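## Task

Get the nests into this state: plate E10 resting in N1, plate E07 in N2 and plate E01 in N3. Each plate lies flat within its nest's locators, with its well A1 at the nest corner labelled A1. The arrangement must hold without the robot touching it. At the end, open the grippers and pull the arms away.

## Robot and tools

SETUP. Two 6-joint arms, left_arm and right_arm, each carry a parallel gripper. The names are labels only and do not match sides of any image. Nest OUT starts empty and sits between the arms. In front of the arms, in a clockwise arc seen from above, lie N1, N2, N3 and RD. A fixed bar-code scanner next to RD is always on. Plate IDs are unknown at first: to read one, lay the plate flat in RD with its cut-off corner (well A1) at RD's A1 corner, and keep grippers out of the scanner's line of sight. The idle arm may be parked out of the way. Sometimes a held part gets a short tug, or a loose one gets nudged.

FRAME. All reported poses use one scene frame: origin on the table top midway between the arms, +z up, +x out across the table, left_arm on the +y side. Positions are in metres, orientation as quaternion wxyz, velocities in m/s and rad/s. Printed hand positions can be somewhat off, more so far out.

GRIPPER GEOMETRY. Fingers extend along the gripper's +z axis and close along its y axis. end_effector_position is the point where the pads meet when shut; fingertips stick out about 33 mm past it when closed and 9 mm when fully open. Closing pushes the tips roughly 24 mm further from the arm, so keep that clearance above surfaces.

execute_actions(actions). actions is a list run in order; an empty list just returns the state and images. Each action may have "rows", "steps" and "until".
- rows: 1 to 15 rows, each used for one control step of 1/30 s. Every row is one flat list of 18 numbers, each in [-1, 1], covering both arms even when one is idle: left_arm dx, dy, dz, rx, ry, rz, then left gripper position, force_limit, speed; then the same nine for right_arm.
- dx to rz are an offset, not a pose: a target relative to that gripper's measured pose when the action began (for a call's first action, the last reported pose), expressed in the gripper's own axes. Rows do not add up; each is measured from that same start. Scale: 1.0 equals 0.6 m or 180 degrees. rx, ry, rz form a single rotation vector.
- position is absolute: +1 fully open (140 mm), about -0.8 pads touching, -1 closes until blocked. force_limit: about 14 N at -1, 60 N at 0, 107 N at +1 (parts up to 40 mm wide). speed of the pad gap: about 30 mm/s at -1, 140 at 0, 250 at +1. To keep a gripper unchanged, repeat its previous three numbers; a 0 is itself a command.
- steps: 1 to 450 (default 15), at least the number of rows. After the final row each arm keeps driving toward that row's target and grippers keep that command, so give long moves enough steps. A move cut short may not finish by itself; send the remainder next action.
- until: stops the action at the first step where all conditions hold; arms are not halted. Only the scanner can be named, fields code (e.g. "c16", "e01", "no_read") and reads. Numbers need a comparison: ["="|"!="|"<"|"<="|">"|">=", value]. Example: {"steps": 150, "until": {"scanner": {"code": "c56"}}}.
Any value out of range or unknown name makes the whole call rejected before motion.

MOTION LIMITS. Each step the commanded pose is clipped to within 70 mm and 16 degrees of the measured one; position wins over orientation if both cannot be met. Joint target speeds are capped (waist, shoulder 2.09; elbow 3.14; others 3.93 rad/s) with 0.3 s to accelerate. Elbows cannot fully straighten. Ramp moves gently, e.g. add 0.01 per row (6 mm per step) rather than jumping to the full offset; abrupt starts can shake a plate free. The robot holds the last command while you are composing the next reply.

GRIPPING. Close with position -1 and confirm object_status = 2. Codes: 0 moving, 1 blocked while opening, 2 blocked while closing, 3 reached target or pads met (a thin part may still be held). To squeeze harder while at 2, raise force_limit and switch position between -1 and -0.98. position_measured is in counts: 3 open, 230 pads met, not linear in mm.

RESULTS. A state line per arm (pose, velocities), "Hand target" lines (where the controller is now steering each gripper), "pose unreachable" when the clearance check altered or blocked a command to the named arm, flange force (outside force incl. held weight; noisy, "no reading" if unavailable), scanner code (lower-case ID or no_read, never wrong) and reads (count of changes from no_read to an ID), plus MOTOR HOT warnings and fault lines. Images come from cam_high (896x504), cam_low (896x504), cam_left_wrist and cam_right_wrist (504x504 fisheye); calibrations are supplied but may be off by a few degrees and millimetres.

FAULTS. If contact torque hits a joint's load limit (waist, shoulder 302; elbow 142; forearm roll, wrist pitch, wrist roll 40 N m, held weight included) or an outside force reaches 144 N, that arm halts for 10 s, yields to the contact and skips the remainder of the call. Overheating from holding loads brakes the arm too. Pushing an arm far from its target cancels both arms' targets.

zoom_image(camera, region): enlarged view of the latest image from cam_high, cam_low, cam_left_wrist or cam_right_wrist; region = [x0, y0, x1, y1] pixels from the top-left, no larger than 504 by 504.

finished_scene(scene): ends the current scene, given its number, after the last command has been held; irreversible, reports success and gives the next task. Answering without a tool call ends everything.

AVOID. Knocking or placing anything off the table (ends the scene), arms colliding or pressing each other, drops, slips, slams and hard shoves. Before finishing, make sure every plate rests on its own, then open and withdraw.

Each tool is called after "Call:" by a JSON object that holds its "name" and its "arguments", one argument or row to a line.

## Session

Call:
{"name": "execute_actions", "arguments": {
  "actions": []
}}

Scene clock: 0.00 s.
left_arm: end_effector_position=(+0.1413, +0.0666, +0.2907) position_measured=3 object_status=3 end_effector_quat_wxyz=(+0.670, -0.220, -0.709, +0.017) end_effector_velocity=(-0.000, +0.000, +0.000) end_effector_angular_velocity=(+0.000, -0.000, -0.000) | right_arm: end_effector_position=(+0.2244, -0.7076, +0.1508) position_measured=3 object_status=3 end_effector_quat_wxyz=(-0.218, +0.144, +0.941, -0.214) end_effector_velocity=(-0.001, +0.001, -0.000) end_effector_angular_velocity=(+0.002, +0.002, +0.001)
Joint positions: left_arm=[-1.015  0.729  1.389 -0.94   2.2    4.272] | right_arm=[ 0.218 -0.095  2.338 -0.246  1.477 -0.977]
Joint velocities: left_arm=[ 0.    -0.001  0.001  0.001  0.     0.   ] | right_arm=[ 0.001 -0.     0.001  0.002  0.001 -0.001]
Flange force (N, the push that the arm receives, along the gripper's own x y z axes): no reading
Hand target (left_arm): +0.141, +0.067, +0.291; +0.670, -0.220, -0.709, +0.017
Hand target (right_arm): +0.224, -0.708, +0.151; -0.218, +0.144, +0.941, -0.214
scanner: code=no_read reads=0
camera_calibration (this result's frames):
cam_left_wrist: T_world_to_cam=[[0.219162, 0.965793, -0.138604, -0.0457802], [0.362069, -0.212418, -0.907626, 0.243283], [-0.906021, 0.148733, -0.396238, 0.429541], [0, 0, 0, 1]] pos_world=[0.311121, 0.0320051, 0.384665]
cam_right_wrist: T_world_to_cam=[[0.276239, 0.815447, -0.508663, 0.596201], [0.955055, -0.292122, 0.0503553, -0.426872], [-0.10753, -0.499711, -0.859492, -0.0176362], [0, 0, 0, 1]] pos_world=[0.241096, -0.619682, 0.309603]

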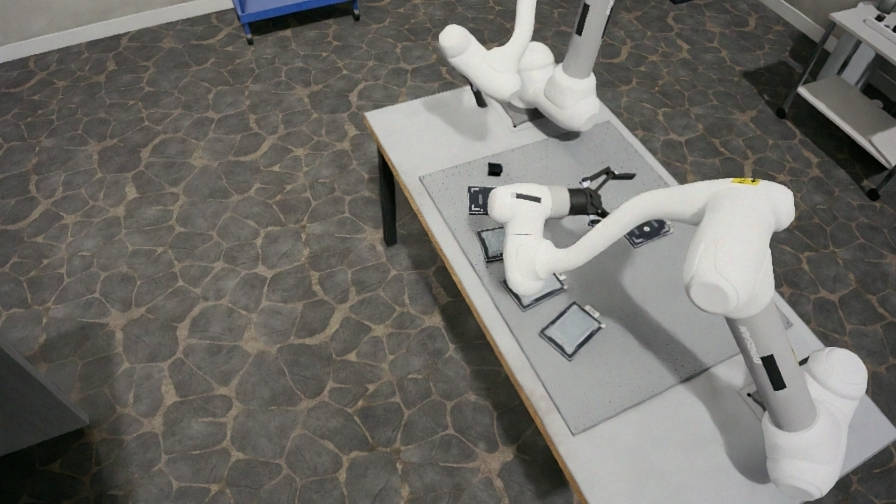

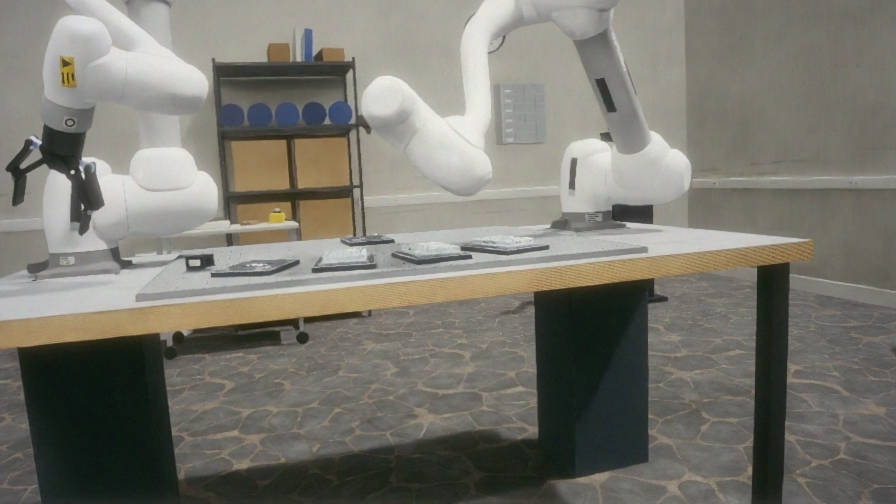

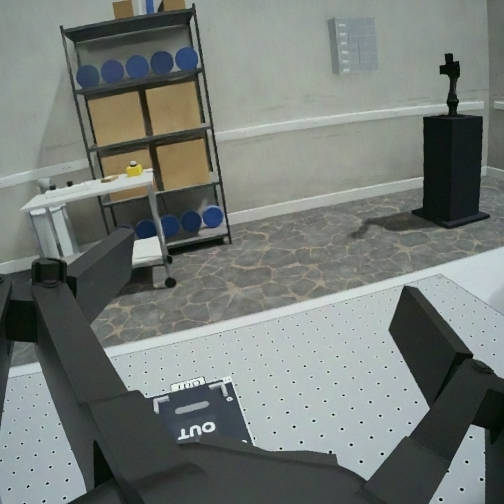

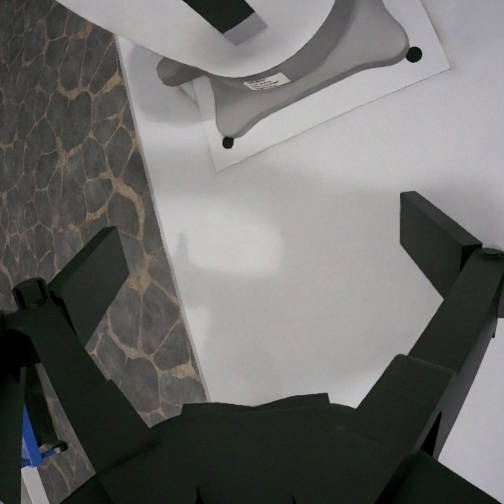

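Call:
{"name": "execute_actions", "arguments": {
  "actions": [
    {"rows":[[0.238,0.015,-0.448,-0.012,-0.473,-0.1554,1,0,0,0,0,0,0,0,0,1,0,0]],"steps":50},
    {"rows":[[0,0,0,0,0,-0.5,1,0,0,0,0,0,0,0,0,1,0,0]],"steps":32}
  ]
}}

Scene clock: 10.10 s.
left_arm: end_effector_position=(+0.3998, +0.0498, +0.4501) position_measured=3 object_status=3 end_effector_quat_wxyz=(+0.003, +0.687, -0.727, -0.000) end_effector_velocity=(-0.001, +0.001, +0.006) end_effector_angular_velocity=(+0.063, -0.051, +0.868) | right_arm: end_effector_position=(+0.2244, -0.7076, +0.1508) position_measured=3 object_status=3 end_effector_quat_wxyz=(-0.218, +0.144, +0.941, -0.214) end_effector_velocity=(+0.001, -0.000, -0.000) end_effector_angular_velocity=(-0.001, -0.001, -0.001)
Joint positions: left_arm=[-1.024  0.397  1.069 -0.007  1.675  2.195] | right_arm=[ 0.218 -0.095  2.338 -0.246  1.477 -0.977]
Joint velocities: left_arm=[-0.033  0.008 -0.023  0.078  0.034 -0.893] | right_arm=[-0.001  0.001 -0.    -0.001 -0.001  0.001]
Flange force (N, the push that the arm receives, along the gripper's own x y z axes): left_arm=[4.5 -2.9 -6.4] | right_arm=[-0.9 -3.7 -2.7]
Flange force at the end of the 1st action (N, along the gripper's axes at the end of the call): left_arm=[4.0 -6.5 -6.8] | right_arm=[-2.1 -2.8 -3.0]
Hand target (left_arm): +0.400, +0.050, +0.450; +0.000, +0.706, -0.709, -0.001
Hand target (right_arm): +0.224, -0.708, +0.151; -0.218, +0.144, +0.941, -0.214
Off the commanded pose (left_arm): 0.000 m, 3 deg.
Off the commanded pose (right_arm): 0.000 m, 0 deg.
scanner: code=no_read reads=0
camera_calibration (this result's frames):
cam_left_wrist: T_world_to_cam=[[-0.988836, -0.136449, -0.0598692, 0.438262], [-0.148336, 0.939488, 0.308803, -0.110027], [0.0141106, 0.314237, -0.94924, 0.602233], [0, 0, 0, 1]] pos_world=[0.40855, -0.0260739, 0.631878]
cam_right_wrist: T_world_to_cam=[[0.276239, 0.815447, -0.508663, 0.596201], [0.955055, -0.292122, 0.0503553, -0.426873], [-0.10753, -0.499711, -0.859492, -0.0176362], [0, 0, 0, 1]] pos_world=[0.241096, -0.619682, 0.309603]

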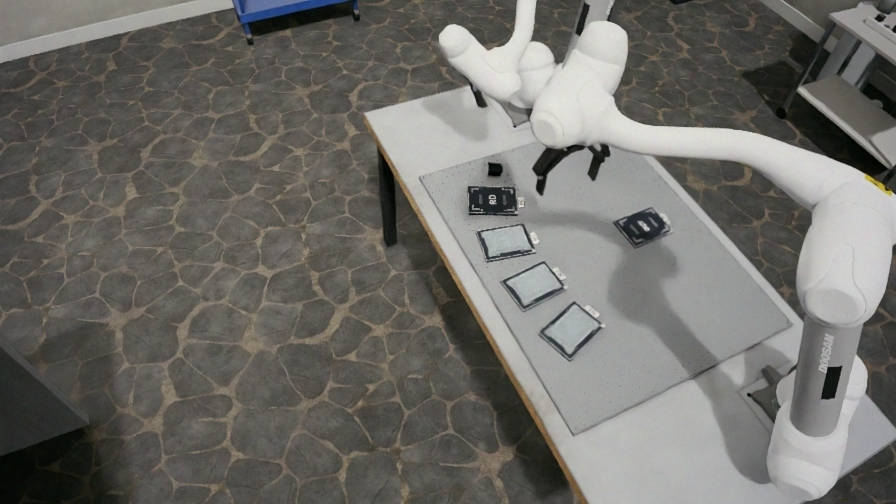

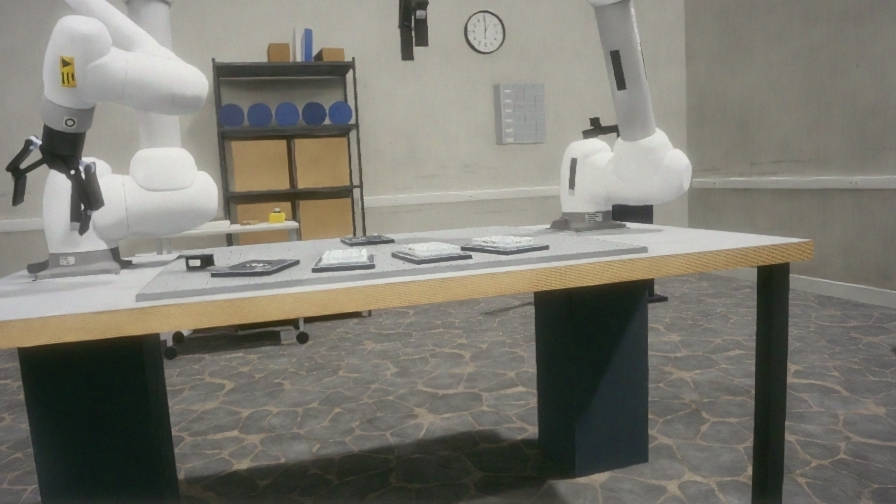

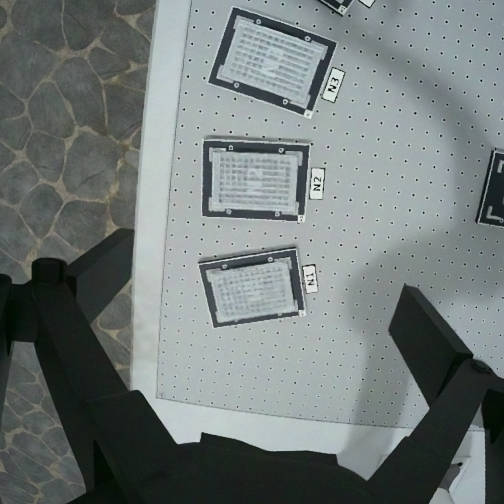

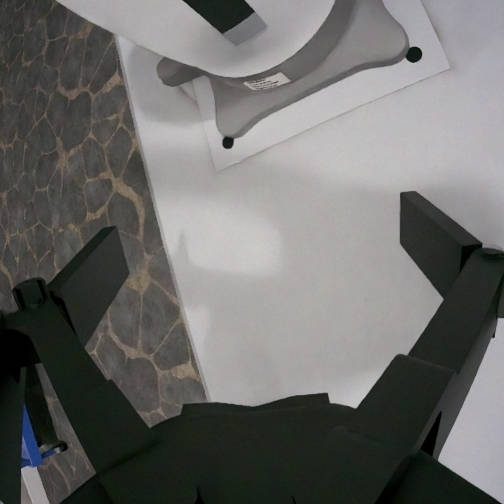

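Call:
{"name": "execute_actions", "arguments": {
  "actions": []
}}

Scene clock: 11.03 s.
left_arm: end_effector_position=(+0.3998, +0.0496, +0.4499) position_measured=3 object_status=3 end_effector_quat_wxyz=(+0.000, +0.706, -0.709, -0.001) end_effector_velocity=(+0.000, -0.000, -0.000) end_effector_angular_velocity=(+0.000, -0.000, -0.000) | right_arm: end_effector_position=(+0.2244, -0.7076, +0.1508) position_measured=3 object_status=3 end_effector_quat_wxyz=(-0.218, +0.144, +0.941, -0.214) end_effector_velocity=(+0.000, +0.001, +0.000) end_effector_angular_velocity=(+0.001, -0.003, -0.001)
Joint positions: left_arm=[-1.027  0.399  1.067 -0.001  1.678  2.141] | right_arm=[ 0.218 -0.095  2.338 -0.246  1.477 -0.977]
Joint velocities: left_arm=[-0.     0.001 -0.     0.    -0.     0.   ] | right_arm=[ 0.    -0.002 -0.     0.001 -0.     0.   ]
Flange force (N, the push that the arm receives, along the gripper's own x y z axes): left_arm=[9.9 -2.9 -7.8] | right_arm=[-1.0 -3.4 -2.7]
Hand target (left_arm): +0.400, +0.050, +0.450; +0.000, +0.706, -0.709, -0.001
Hand target (right_arm): +0.224, -0.708, +0.151; -0.218, +0.144, +0.941, -0.214
Off the commanded pose (left_arm): 0.000 m, 0 deg.
Off the commanded pose (right_arm): 0.000 m, 0 deg.
scanner: code=no_read reads=0
camera_calibration (this result's frames):
cam_left_wrist: T_world_to_cam=[[-0.98018, -0.187304, -0.064528, 0.439424], [-0.198103, 0.928761, 0.313303, -0.091399], [0.00124841, 0.319876, -0.947459, 0.60619], [0, 0, 0, 1]] pos_world=[0.411851, -0.0267124, 0.631331]
cam_right_wrist: T_world_to_cam=[[0.276239, 0.815447, -0.508663, 0.596201], [0.955055, -0.292122, 0.0503552, -0.426872], [-0.10753, -0.499711, -0.859492, -0.0176362], [0, 0, 0, 1]] pos_world=[0.241096, -0.619682, 0.309603]

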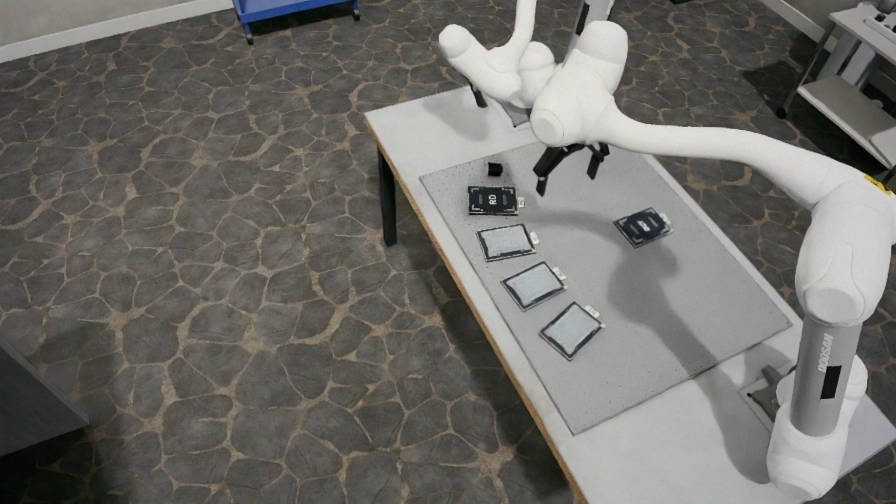

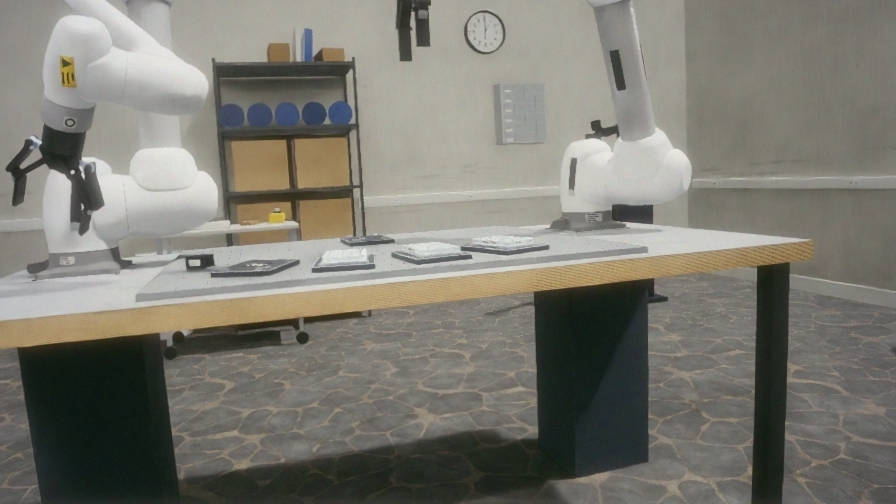

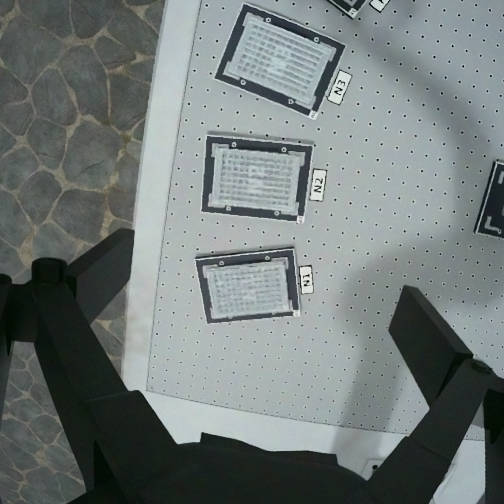

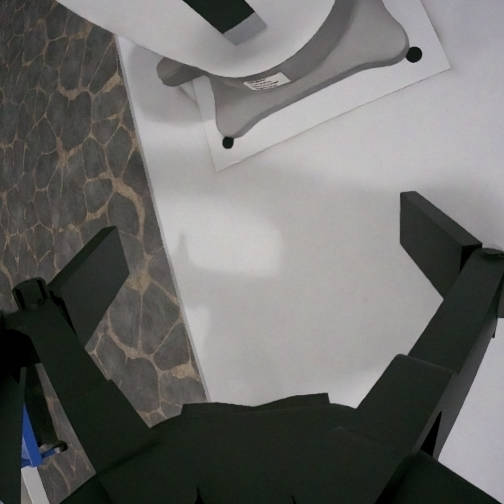

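Call:
{"name": "execute_actions", "arguments": {
  "actions": [
    {"rows":[[0.3,-0.033,0.5,0,-0.222,0,1,0,0,0,0,0,0,0,0,1,0,0]],"steps":48}
  ]
}}

Call:
{"name": "zoom_image", "arguments": {
  "camera": "cam_left_wrist",
  "region": [150, 30, 430, 370]
}}

Scene clock: 19.27 s.
left_arm: end_effector_position=(+0.4187, -0.1298, +0.1495) position_measured=3 object_status=3 end_effector_quat_wxyz=(-0.241, +0.663, -0.666, -0.242) end_effector_velocity=(+0.000, -0.001, -0.001) end_effector_angular_velocity=(+0.000, +0.000, +0.000) | right_arm: end_effector_position=(+0.2244, -0.7076, +0.1508) position_measured=3 object_status=3 end_effector_quat_wxyz=(-0.218, +0.144, +0.941, -0.214) end_effector_velocity=(-0.000, +0.000, -0.000) end_effector_angular_velocity=(+0.001, +0.001, -0.001)
Joint positions: left_arm=[-1.197  1.289  0.139  0.353  2.341  2.136] | right_arm=[ 0.218 -0.095  2.338 -0.246  1.477 -0.977]
Joint velocities: left_arm=[ 0.     0.009 -0.017  0.002  0.008  0.004] | right_arm=[0.    0.    0.    0.001 0.    0.   ]
Flange force (N, the push that the arm receives, along the gripper's own x y z axes): left_arm=no reading | right_arm=[-2.4 -5.1 -3.4]
Hand target (left_arm): +0.419, -0.130, +0.149; -0.241, +0.663, -0.666, -0.242
Hand target (right_arm): +0.224, -0.708, +0.151; -0.218, +0.144, +0.941, -0.214
Off the commanded pose (left_arm): 0.000 m, 0 deg.
Off the commanded pose (right_arm): 0.000 m, 0 deg.
scanner: code=no_read reads=0
camera_calibration (this result's frames):
cam_left_wrist: T_world_to_cam=[[-0.980089, -0.101018, -0.170939, 0.432065], [-0.198535, 0.511063, 0.8363, 0.0408978], [0.00287894, 0.853587, -0.520943, 0.38374], [0, 0, 0, 1]] pos_world=[0.430477, -0.30481, 0.23956]
cam_right_wrist: T_world_to_cam=[[0.276239, 0.815447, -0.508664, 0.596201], [0.955055, -0.292122, 0.0503551, -0.426872], [-0.10753, -0.499712, -0.859492, -0.0176363], [0, 0, 0, 1]] pos_world=[0.241096, -0.619682, 0.309603]

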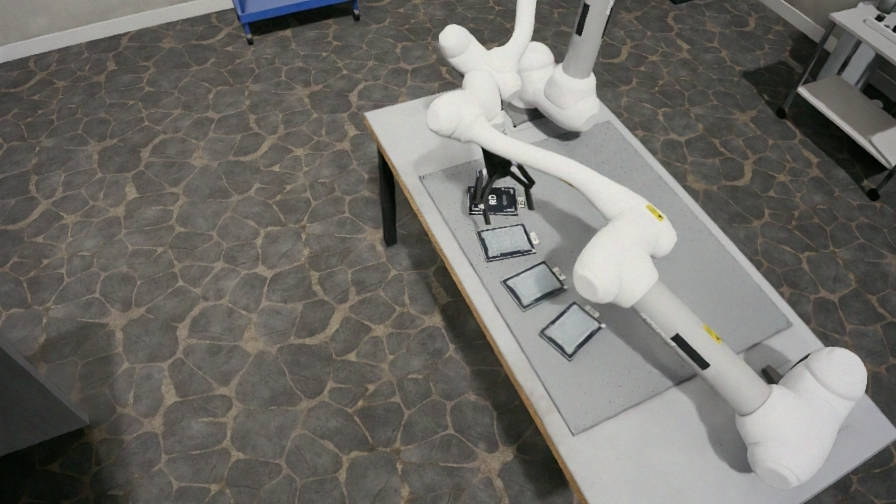

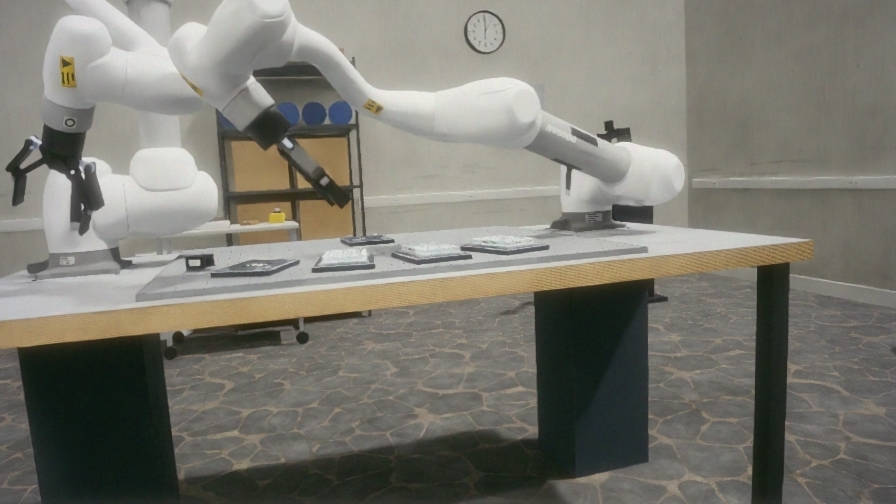

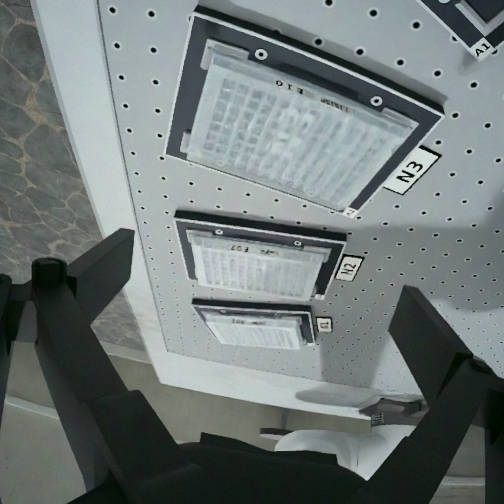

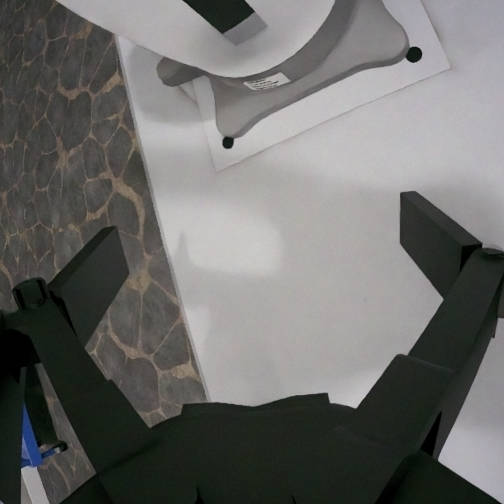

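Region (150, 30, 430, 370) of cam_left_wrist's 504x504 image, scaled by 1.482, with more detail than that image has; it fills the left 415 columns of this view, and the rest is white.

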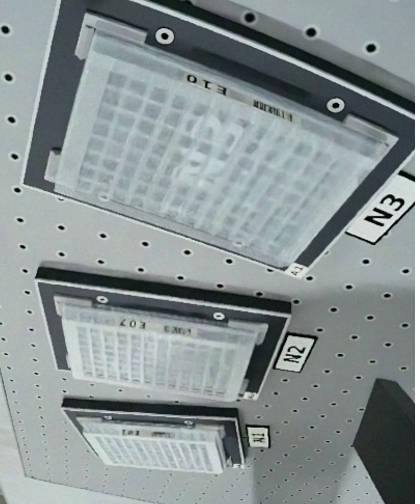

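Call:
{"name": "zoom_image", "arguments": {
  "camera": "cam_left_wrist",
  "region": [200, 230, 320, 340]
}}

Region (200, 230, 320, 340) of cam_left_wrist's 504x504 image, scaled by 4.200, with more detail than that image has; it fills the top 462 rows of this view, and the rest is white.

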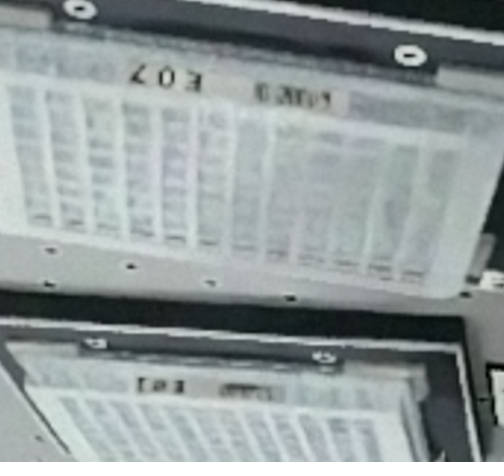

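Call:
{"name": "execute_actions", "arguments": {
  "actions": [
    {"rows":[[0.028,-0.008,0.042,0,0.222,0,0.55,0,0,0,0,0,0,0,0,1,0,0]],"steps":36},
    {"rows":[[0,0,0.048,0,0,-0.443,0.55,0,0,0,0,0,0,0,0,1,0,0]],"steps":36}
  ]
}}

Call:
{"name": "zoom_image", "arguments": {
  "camera": "cam_low",
  "region": [270, 170, 430, 280]
}}

Scene clock: 27.23 s.
left_arm: end_effector_position=(+0.4238, -0.1268, +0.0908) position_measured=59 object_status=3 end_effector_quat_wxyz=(-0.000, +0.996, -0.092, -0.001) end_effector_velocity=(+0.000, +0.000, -0.002) end_effector_angular_velocity=(+0.006, -0.001, +0.008) | right_arm: end_effector_position=(+0.2244, -0.7076, +0.1508) position_measured=3 object_status=3 end_effector_quat_wxyz=(-0.218, +0.144, +0.941, -0.214) end_effector_velocity=(+0.000, -0.000, -0.000) end_effector_angular_velocity=(+0.000, -0.000, +0.000)
Joint positions: left_arm=[-1.105  0.763  1.13  -0.001  1.25   0.673] | right_arm=[ 0.218 -0.095  2.338 -0.246  1.477 -0.977]
Joint velocities: left_arm=[-0.001  0.004 -0.002  0.004  0.003 -0.011] | right_arm=[-0.  0. -0. -0. -0. -0.]
Flange force (N, the push that the arm receives, along the gripper's own x y z axes): left_arm=[4.4 5.3 -2.2] | right_arm=[-2.7 -4.3 -3.2]
Flange force at the end of the 1st action (N, along the gripper's axes at the end of the call): left_arm=[7.1 9.0 -4.8] | right_arm=[-1.2 -2.2 -4.1]
Hand target (left_arm): +0.424, -0.127, +0.091; -0.000, +0.996, -0.091, -0.001
Hand target (right_arm): +0.224, -0.708, +0.151; -0.218, +0.144, +0.941, -0.214
Off the commanded pose (left_arm): 0.000 m, 0 deg.
Off the commanded pose (right_arm): 0.000 m, 0 deg.
scanner: code=no_read reads=0
camera_calibration (this result's frames):
cam_left_wrist: T_world_to_cam=[[0.00946958, -0.997738, -0.066547, -0.115276], [-0.949131, -0.0299151, 0.313456, 0.386406], [-0.314738, 0.0601936, -0.947268, 0.423312], [0, 0, 0, 1]] pos_world=[0.501074, -0.128936, 0.272197]
cam_right_wrist: T_world_to_cam=[[0.276239, 0.815447, -0.508664, 0.596201], [0.955055, -0.292122, 0.050355, -0.426872], [-0.10753, -0.499712, -0.859492, -0.0176363], [0, 0, 0, 1]] pos_world=[0.241096, -0.619682, 0.309603]

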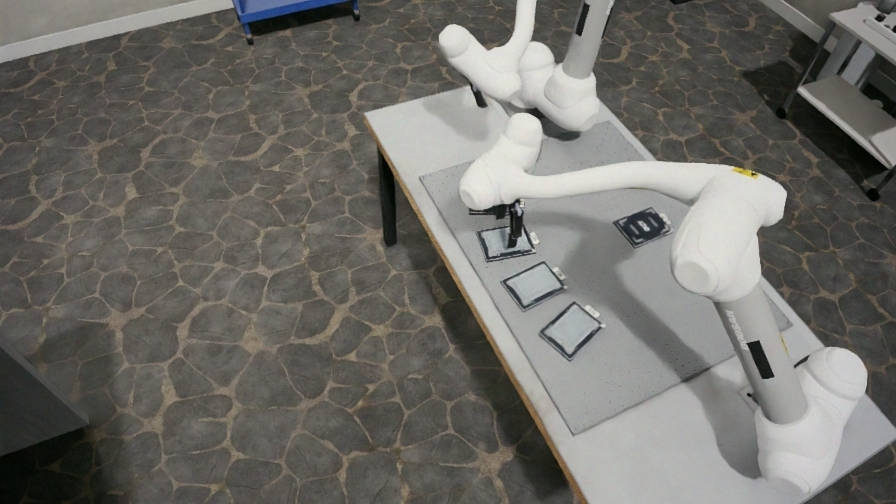

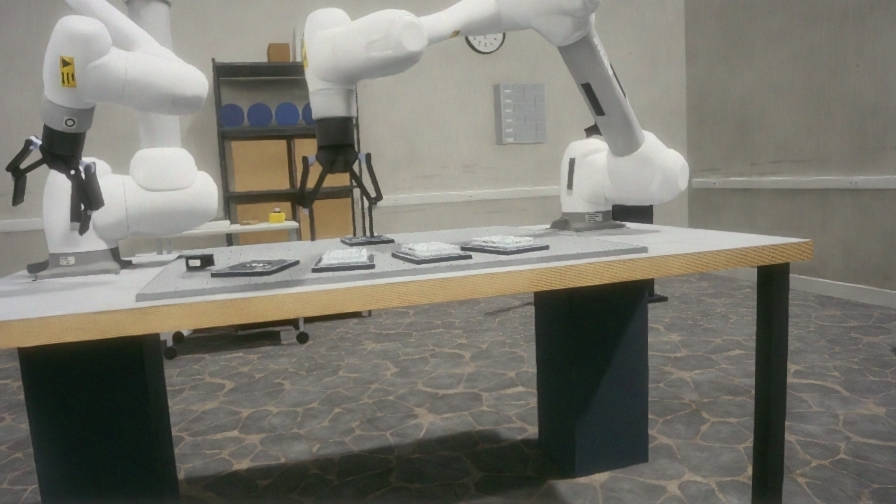

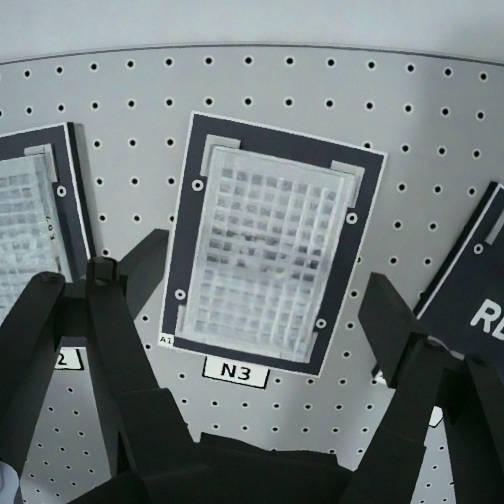

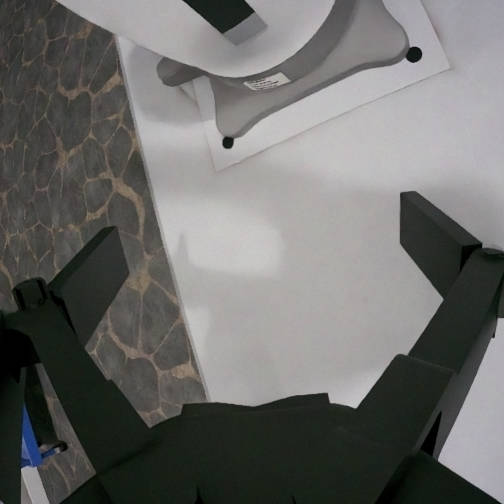

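Region (270, 170, 430, 280) of cam_low's 896x504 image, scaled by 3.150, with more detail than that image has; it fills the top 346 rows of this view, and the rest is white.

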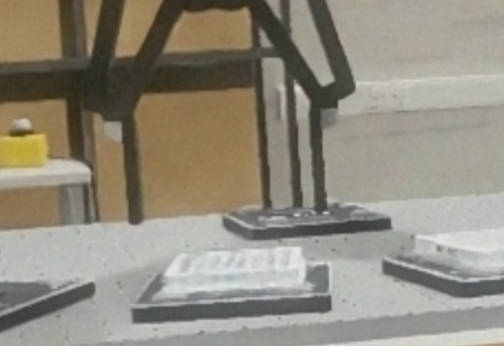

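Call:
{"name": "execute_actions", "arguments": {
  "actions": [
    {"rows":[[-0.009,-0.003,0.02,0,0,-0.004,0.45,0,0,0,0,0,0,0,0,1,0,0],[-0.009,-0.003,0.04,0,0,-0.004,0.45,0,0,0,0,0,0,0,0,1,0,0],[-0.009,-0.003,0.056,0,0,-0.004,0.45,0,0,0,0,0,0,0,0,1,0,0]],"steps":18}
  ]
}}

Call:
{"name": "zoom_image", "arguments": {
  "camera": "cam_low",
  "region": [285, 200, 405, 280]
}}

Scene clock: 32.17 s.
left_arm: end_effector_position=(+0.4188, -0.1241, +0.0573) position_measured=72 object_status=3 end_effector_quat_wxyz=(-0.000, +0.996, -0.085, -0.001) end_effector_velocity=(-0.000, +0.000, +0.000) end_effector_angular_velocity=(-0.000, +0.000, -0.000) | right_arm: end_effector_position=(+0.2244, -0.7076, +0.1508) position_measured=3 object_status=3 end_effector_quat_wxyz=(-0.218, +0.144, +0.941, -0.214) end_effector_velocity=(-0.000, +0.001, +0.000) end_effector_angular_velocity=(+0.001, -0.000, -0.002)
Joint positions: left_arm=[-1.108  0.775  1.172 -0.001  1.196  0.657] | right_arm=[ 0.218 -0.095  2.338 -0.246  1.477 -0.977]
Joint velocities: left_arm=[-0.    -0.     0.001 -0.    -0.     0.   ] | right_arm=[ 0.001 -0.    -0.     0.002  0.001  0.001]
Flange force (N, the push that the arm receives, along the gripper's own x y z axes): left_arm=[11.0 11.7 -1.9] | right_arm=[-2.5 -3.1 -2.6]
Hand target (left_arm): +0.419, -0.124, +0.057; -0.000, +0.996, -0.085, -0.001
Hand target (right_arm): +0.224, -0.708, +0.151; -0.218, +0.144, +0.941, -0.214
Off the commanded pose (left_arm): 0.000 m, 0 deg.
Off the commanded pose (right_arm): 0.000 m, 0 deg.
scanner: code=no_read reads=0
camera_calibration (this result's frames):
cam_left_wrist: T_world_to_cam=[[0.0220454, -0.99754, -0.06655, -0.119965], [-0.948689, -0.0418757, 0.313424, 0.390609], [-0.31544, 0.0562257, -0.947278, 0.389573], [0, 0, 0, 1]] pos_world=[0.496098, -0.125217, 0.238624]
cam_right_wrist: T_world_to_cam=[[0.276239, 0.815447, -0.508663, 0.596201], [0.955055, -0.292122, 0.0503549, -0.426872], [-0.10753, -0.499711, -0.859492, -0.017636], [0, 0, 0, 1]] pos_world=[0.241096, -0.619682, 0.309603]

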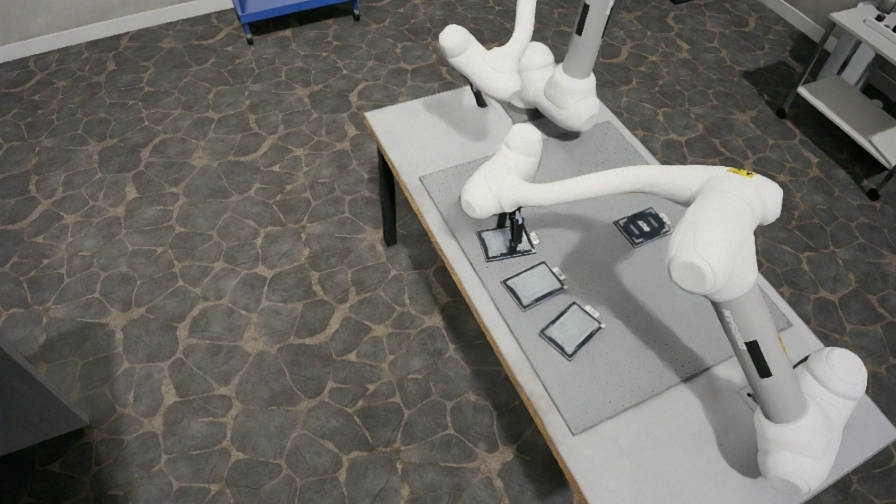

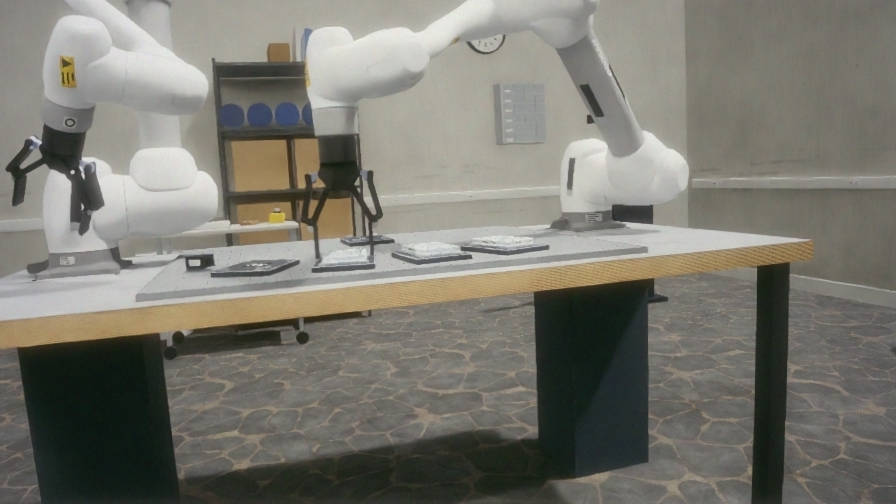

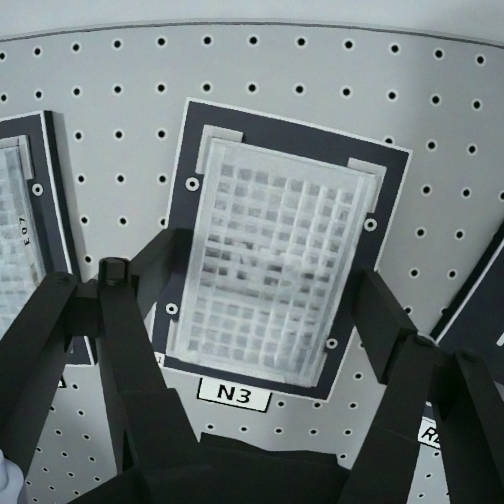

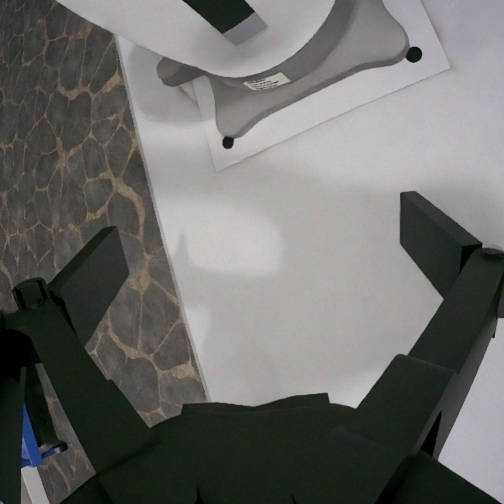

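Region (285, 200, 405, 280) of cam_low's 896x504 image, scaled by 4.200, with more detail than that image has.

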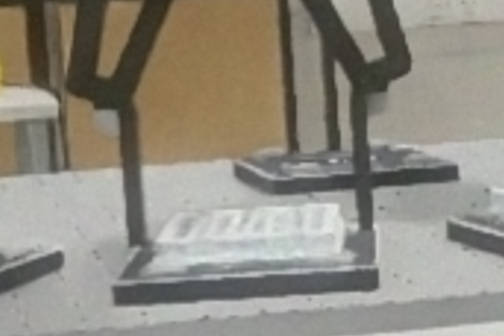

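Similar heights. Grip.

Call:
{"name": "execute_actions", "arguments": {
  "actions": [
    {"rows":[[0,0,0.002,0,0,0,-1,0,-0.5,0,0,0,0,0,0,1,0,0]],"steps":18}
  ]
}}

Call:
{"name": "zoom_image", "arguments": {
  "camera": "cam_low",
  "region": [285, 200, 405, 280]
}}

Scene clock: 35.77 s.
left_arm: end_effector_position=(+0.4188, -0.1241, +0.0561) position_measured=107 object_status=2 end_effector_quat_wxyz=(-0.000, +0.996, -0.085, -0.001) end_effector_velocity=(+0.000, +0.000, -0.000) end_effector_angular_velocity=(-0.000, -0.000, +0.000) | right_arm: end_effector_position=(+0.2244, -0.7076, +0.1508) position_measured=3 object_status=3 end_effector_quat_wxyz=(-0.218, +0.144, +0.941, -0.214) end_effector_velocity=(+0.000, +0.000, +0.000) end_effector_angular_velocity=(+0.001, -0.002, -0.001)
Joint positions: left_arm=[-1.108  0.776  1.173 -0.001  1.194  0.657] | right_arm=[ 0.218 -0.095  2.338 -0.246  1.477 -0.977]
Joint velocities: left_arm=[ 0.    -0.     0.     0.    -0.001 -0.   ] | right_arm=[-0.001 -0.001 -0.     0.    -0.001  0.   ]
Flange force (N, the push that the arm receives, along the gripper's own x y z axes): left_arm=[-2.2 -0.4 -40.9] | right_arm=[-0.5 -3.5 -3.8]
Hand target (left_arm): +0.419, -0.124, +0.056; -0.000, +0.996, -0.085, -0.001
Hand target (right_arm): +0.224, -0.708, +0.151; -0.218, +0.144, +0.941, -0.214
Off the commanded pose (left_arm): 0.000 m, 0 deg.
Off the commanded pose (right_arm): 0.000 m, 0 deg.
scanner: code=no_read reads=0
camera_calibration (this result's frames):
cam_left_wrist: T_world_to_cam=[[0.0220442, -0.99754, -0.0665416, -0.120051], [-0.948686, -0.0418725, 0.313436, 0.390955], [-0.315451, 0.0562176, -0.947275, 0.388489], [0, 0, 0, 1]] pos_world=[0.496089, -0.125225, 0.237479]
cam_right_wrist: T_world_to_cam=[[0.276239, 0.815447, -0.508664, 0.596201], [0.955055, -0.292122, 0.0503552, -0.426872], [-0.10753, -0.499712, -0.859492, -0.0176363], [0, 0, 0, 1]] pos_world=[0.241096, -0.619682, 0.309603]

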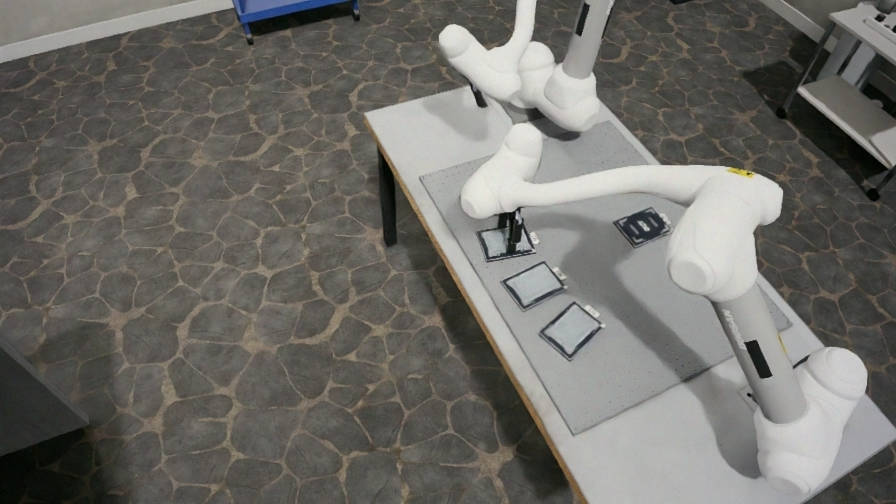

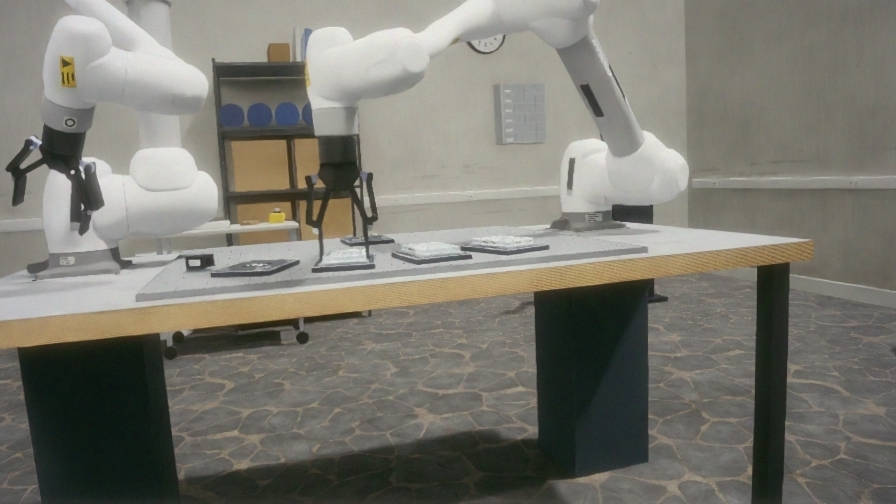

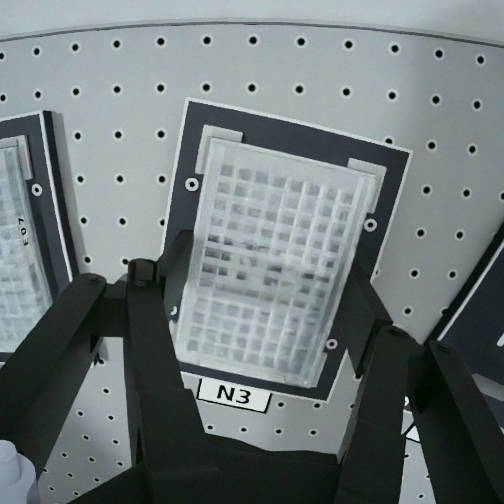

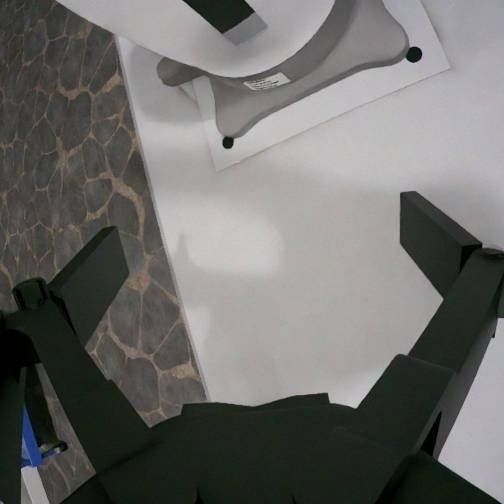

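Region (285, 200, 405, 280) of cam_low's 896x504 image, scaled by 4.200, with more detail than that image has.

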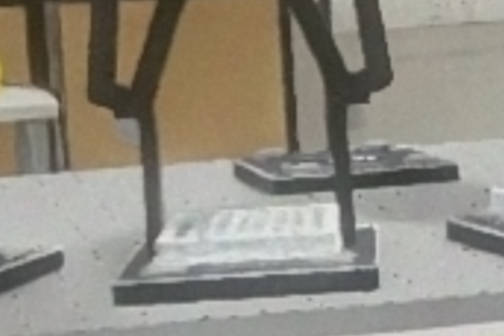

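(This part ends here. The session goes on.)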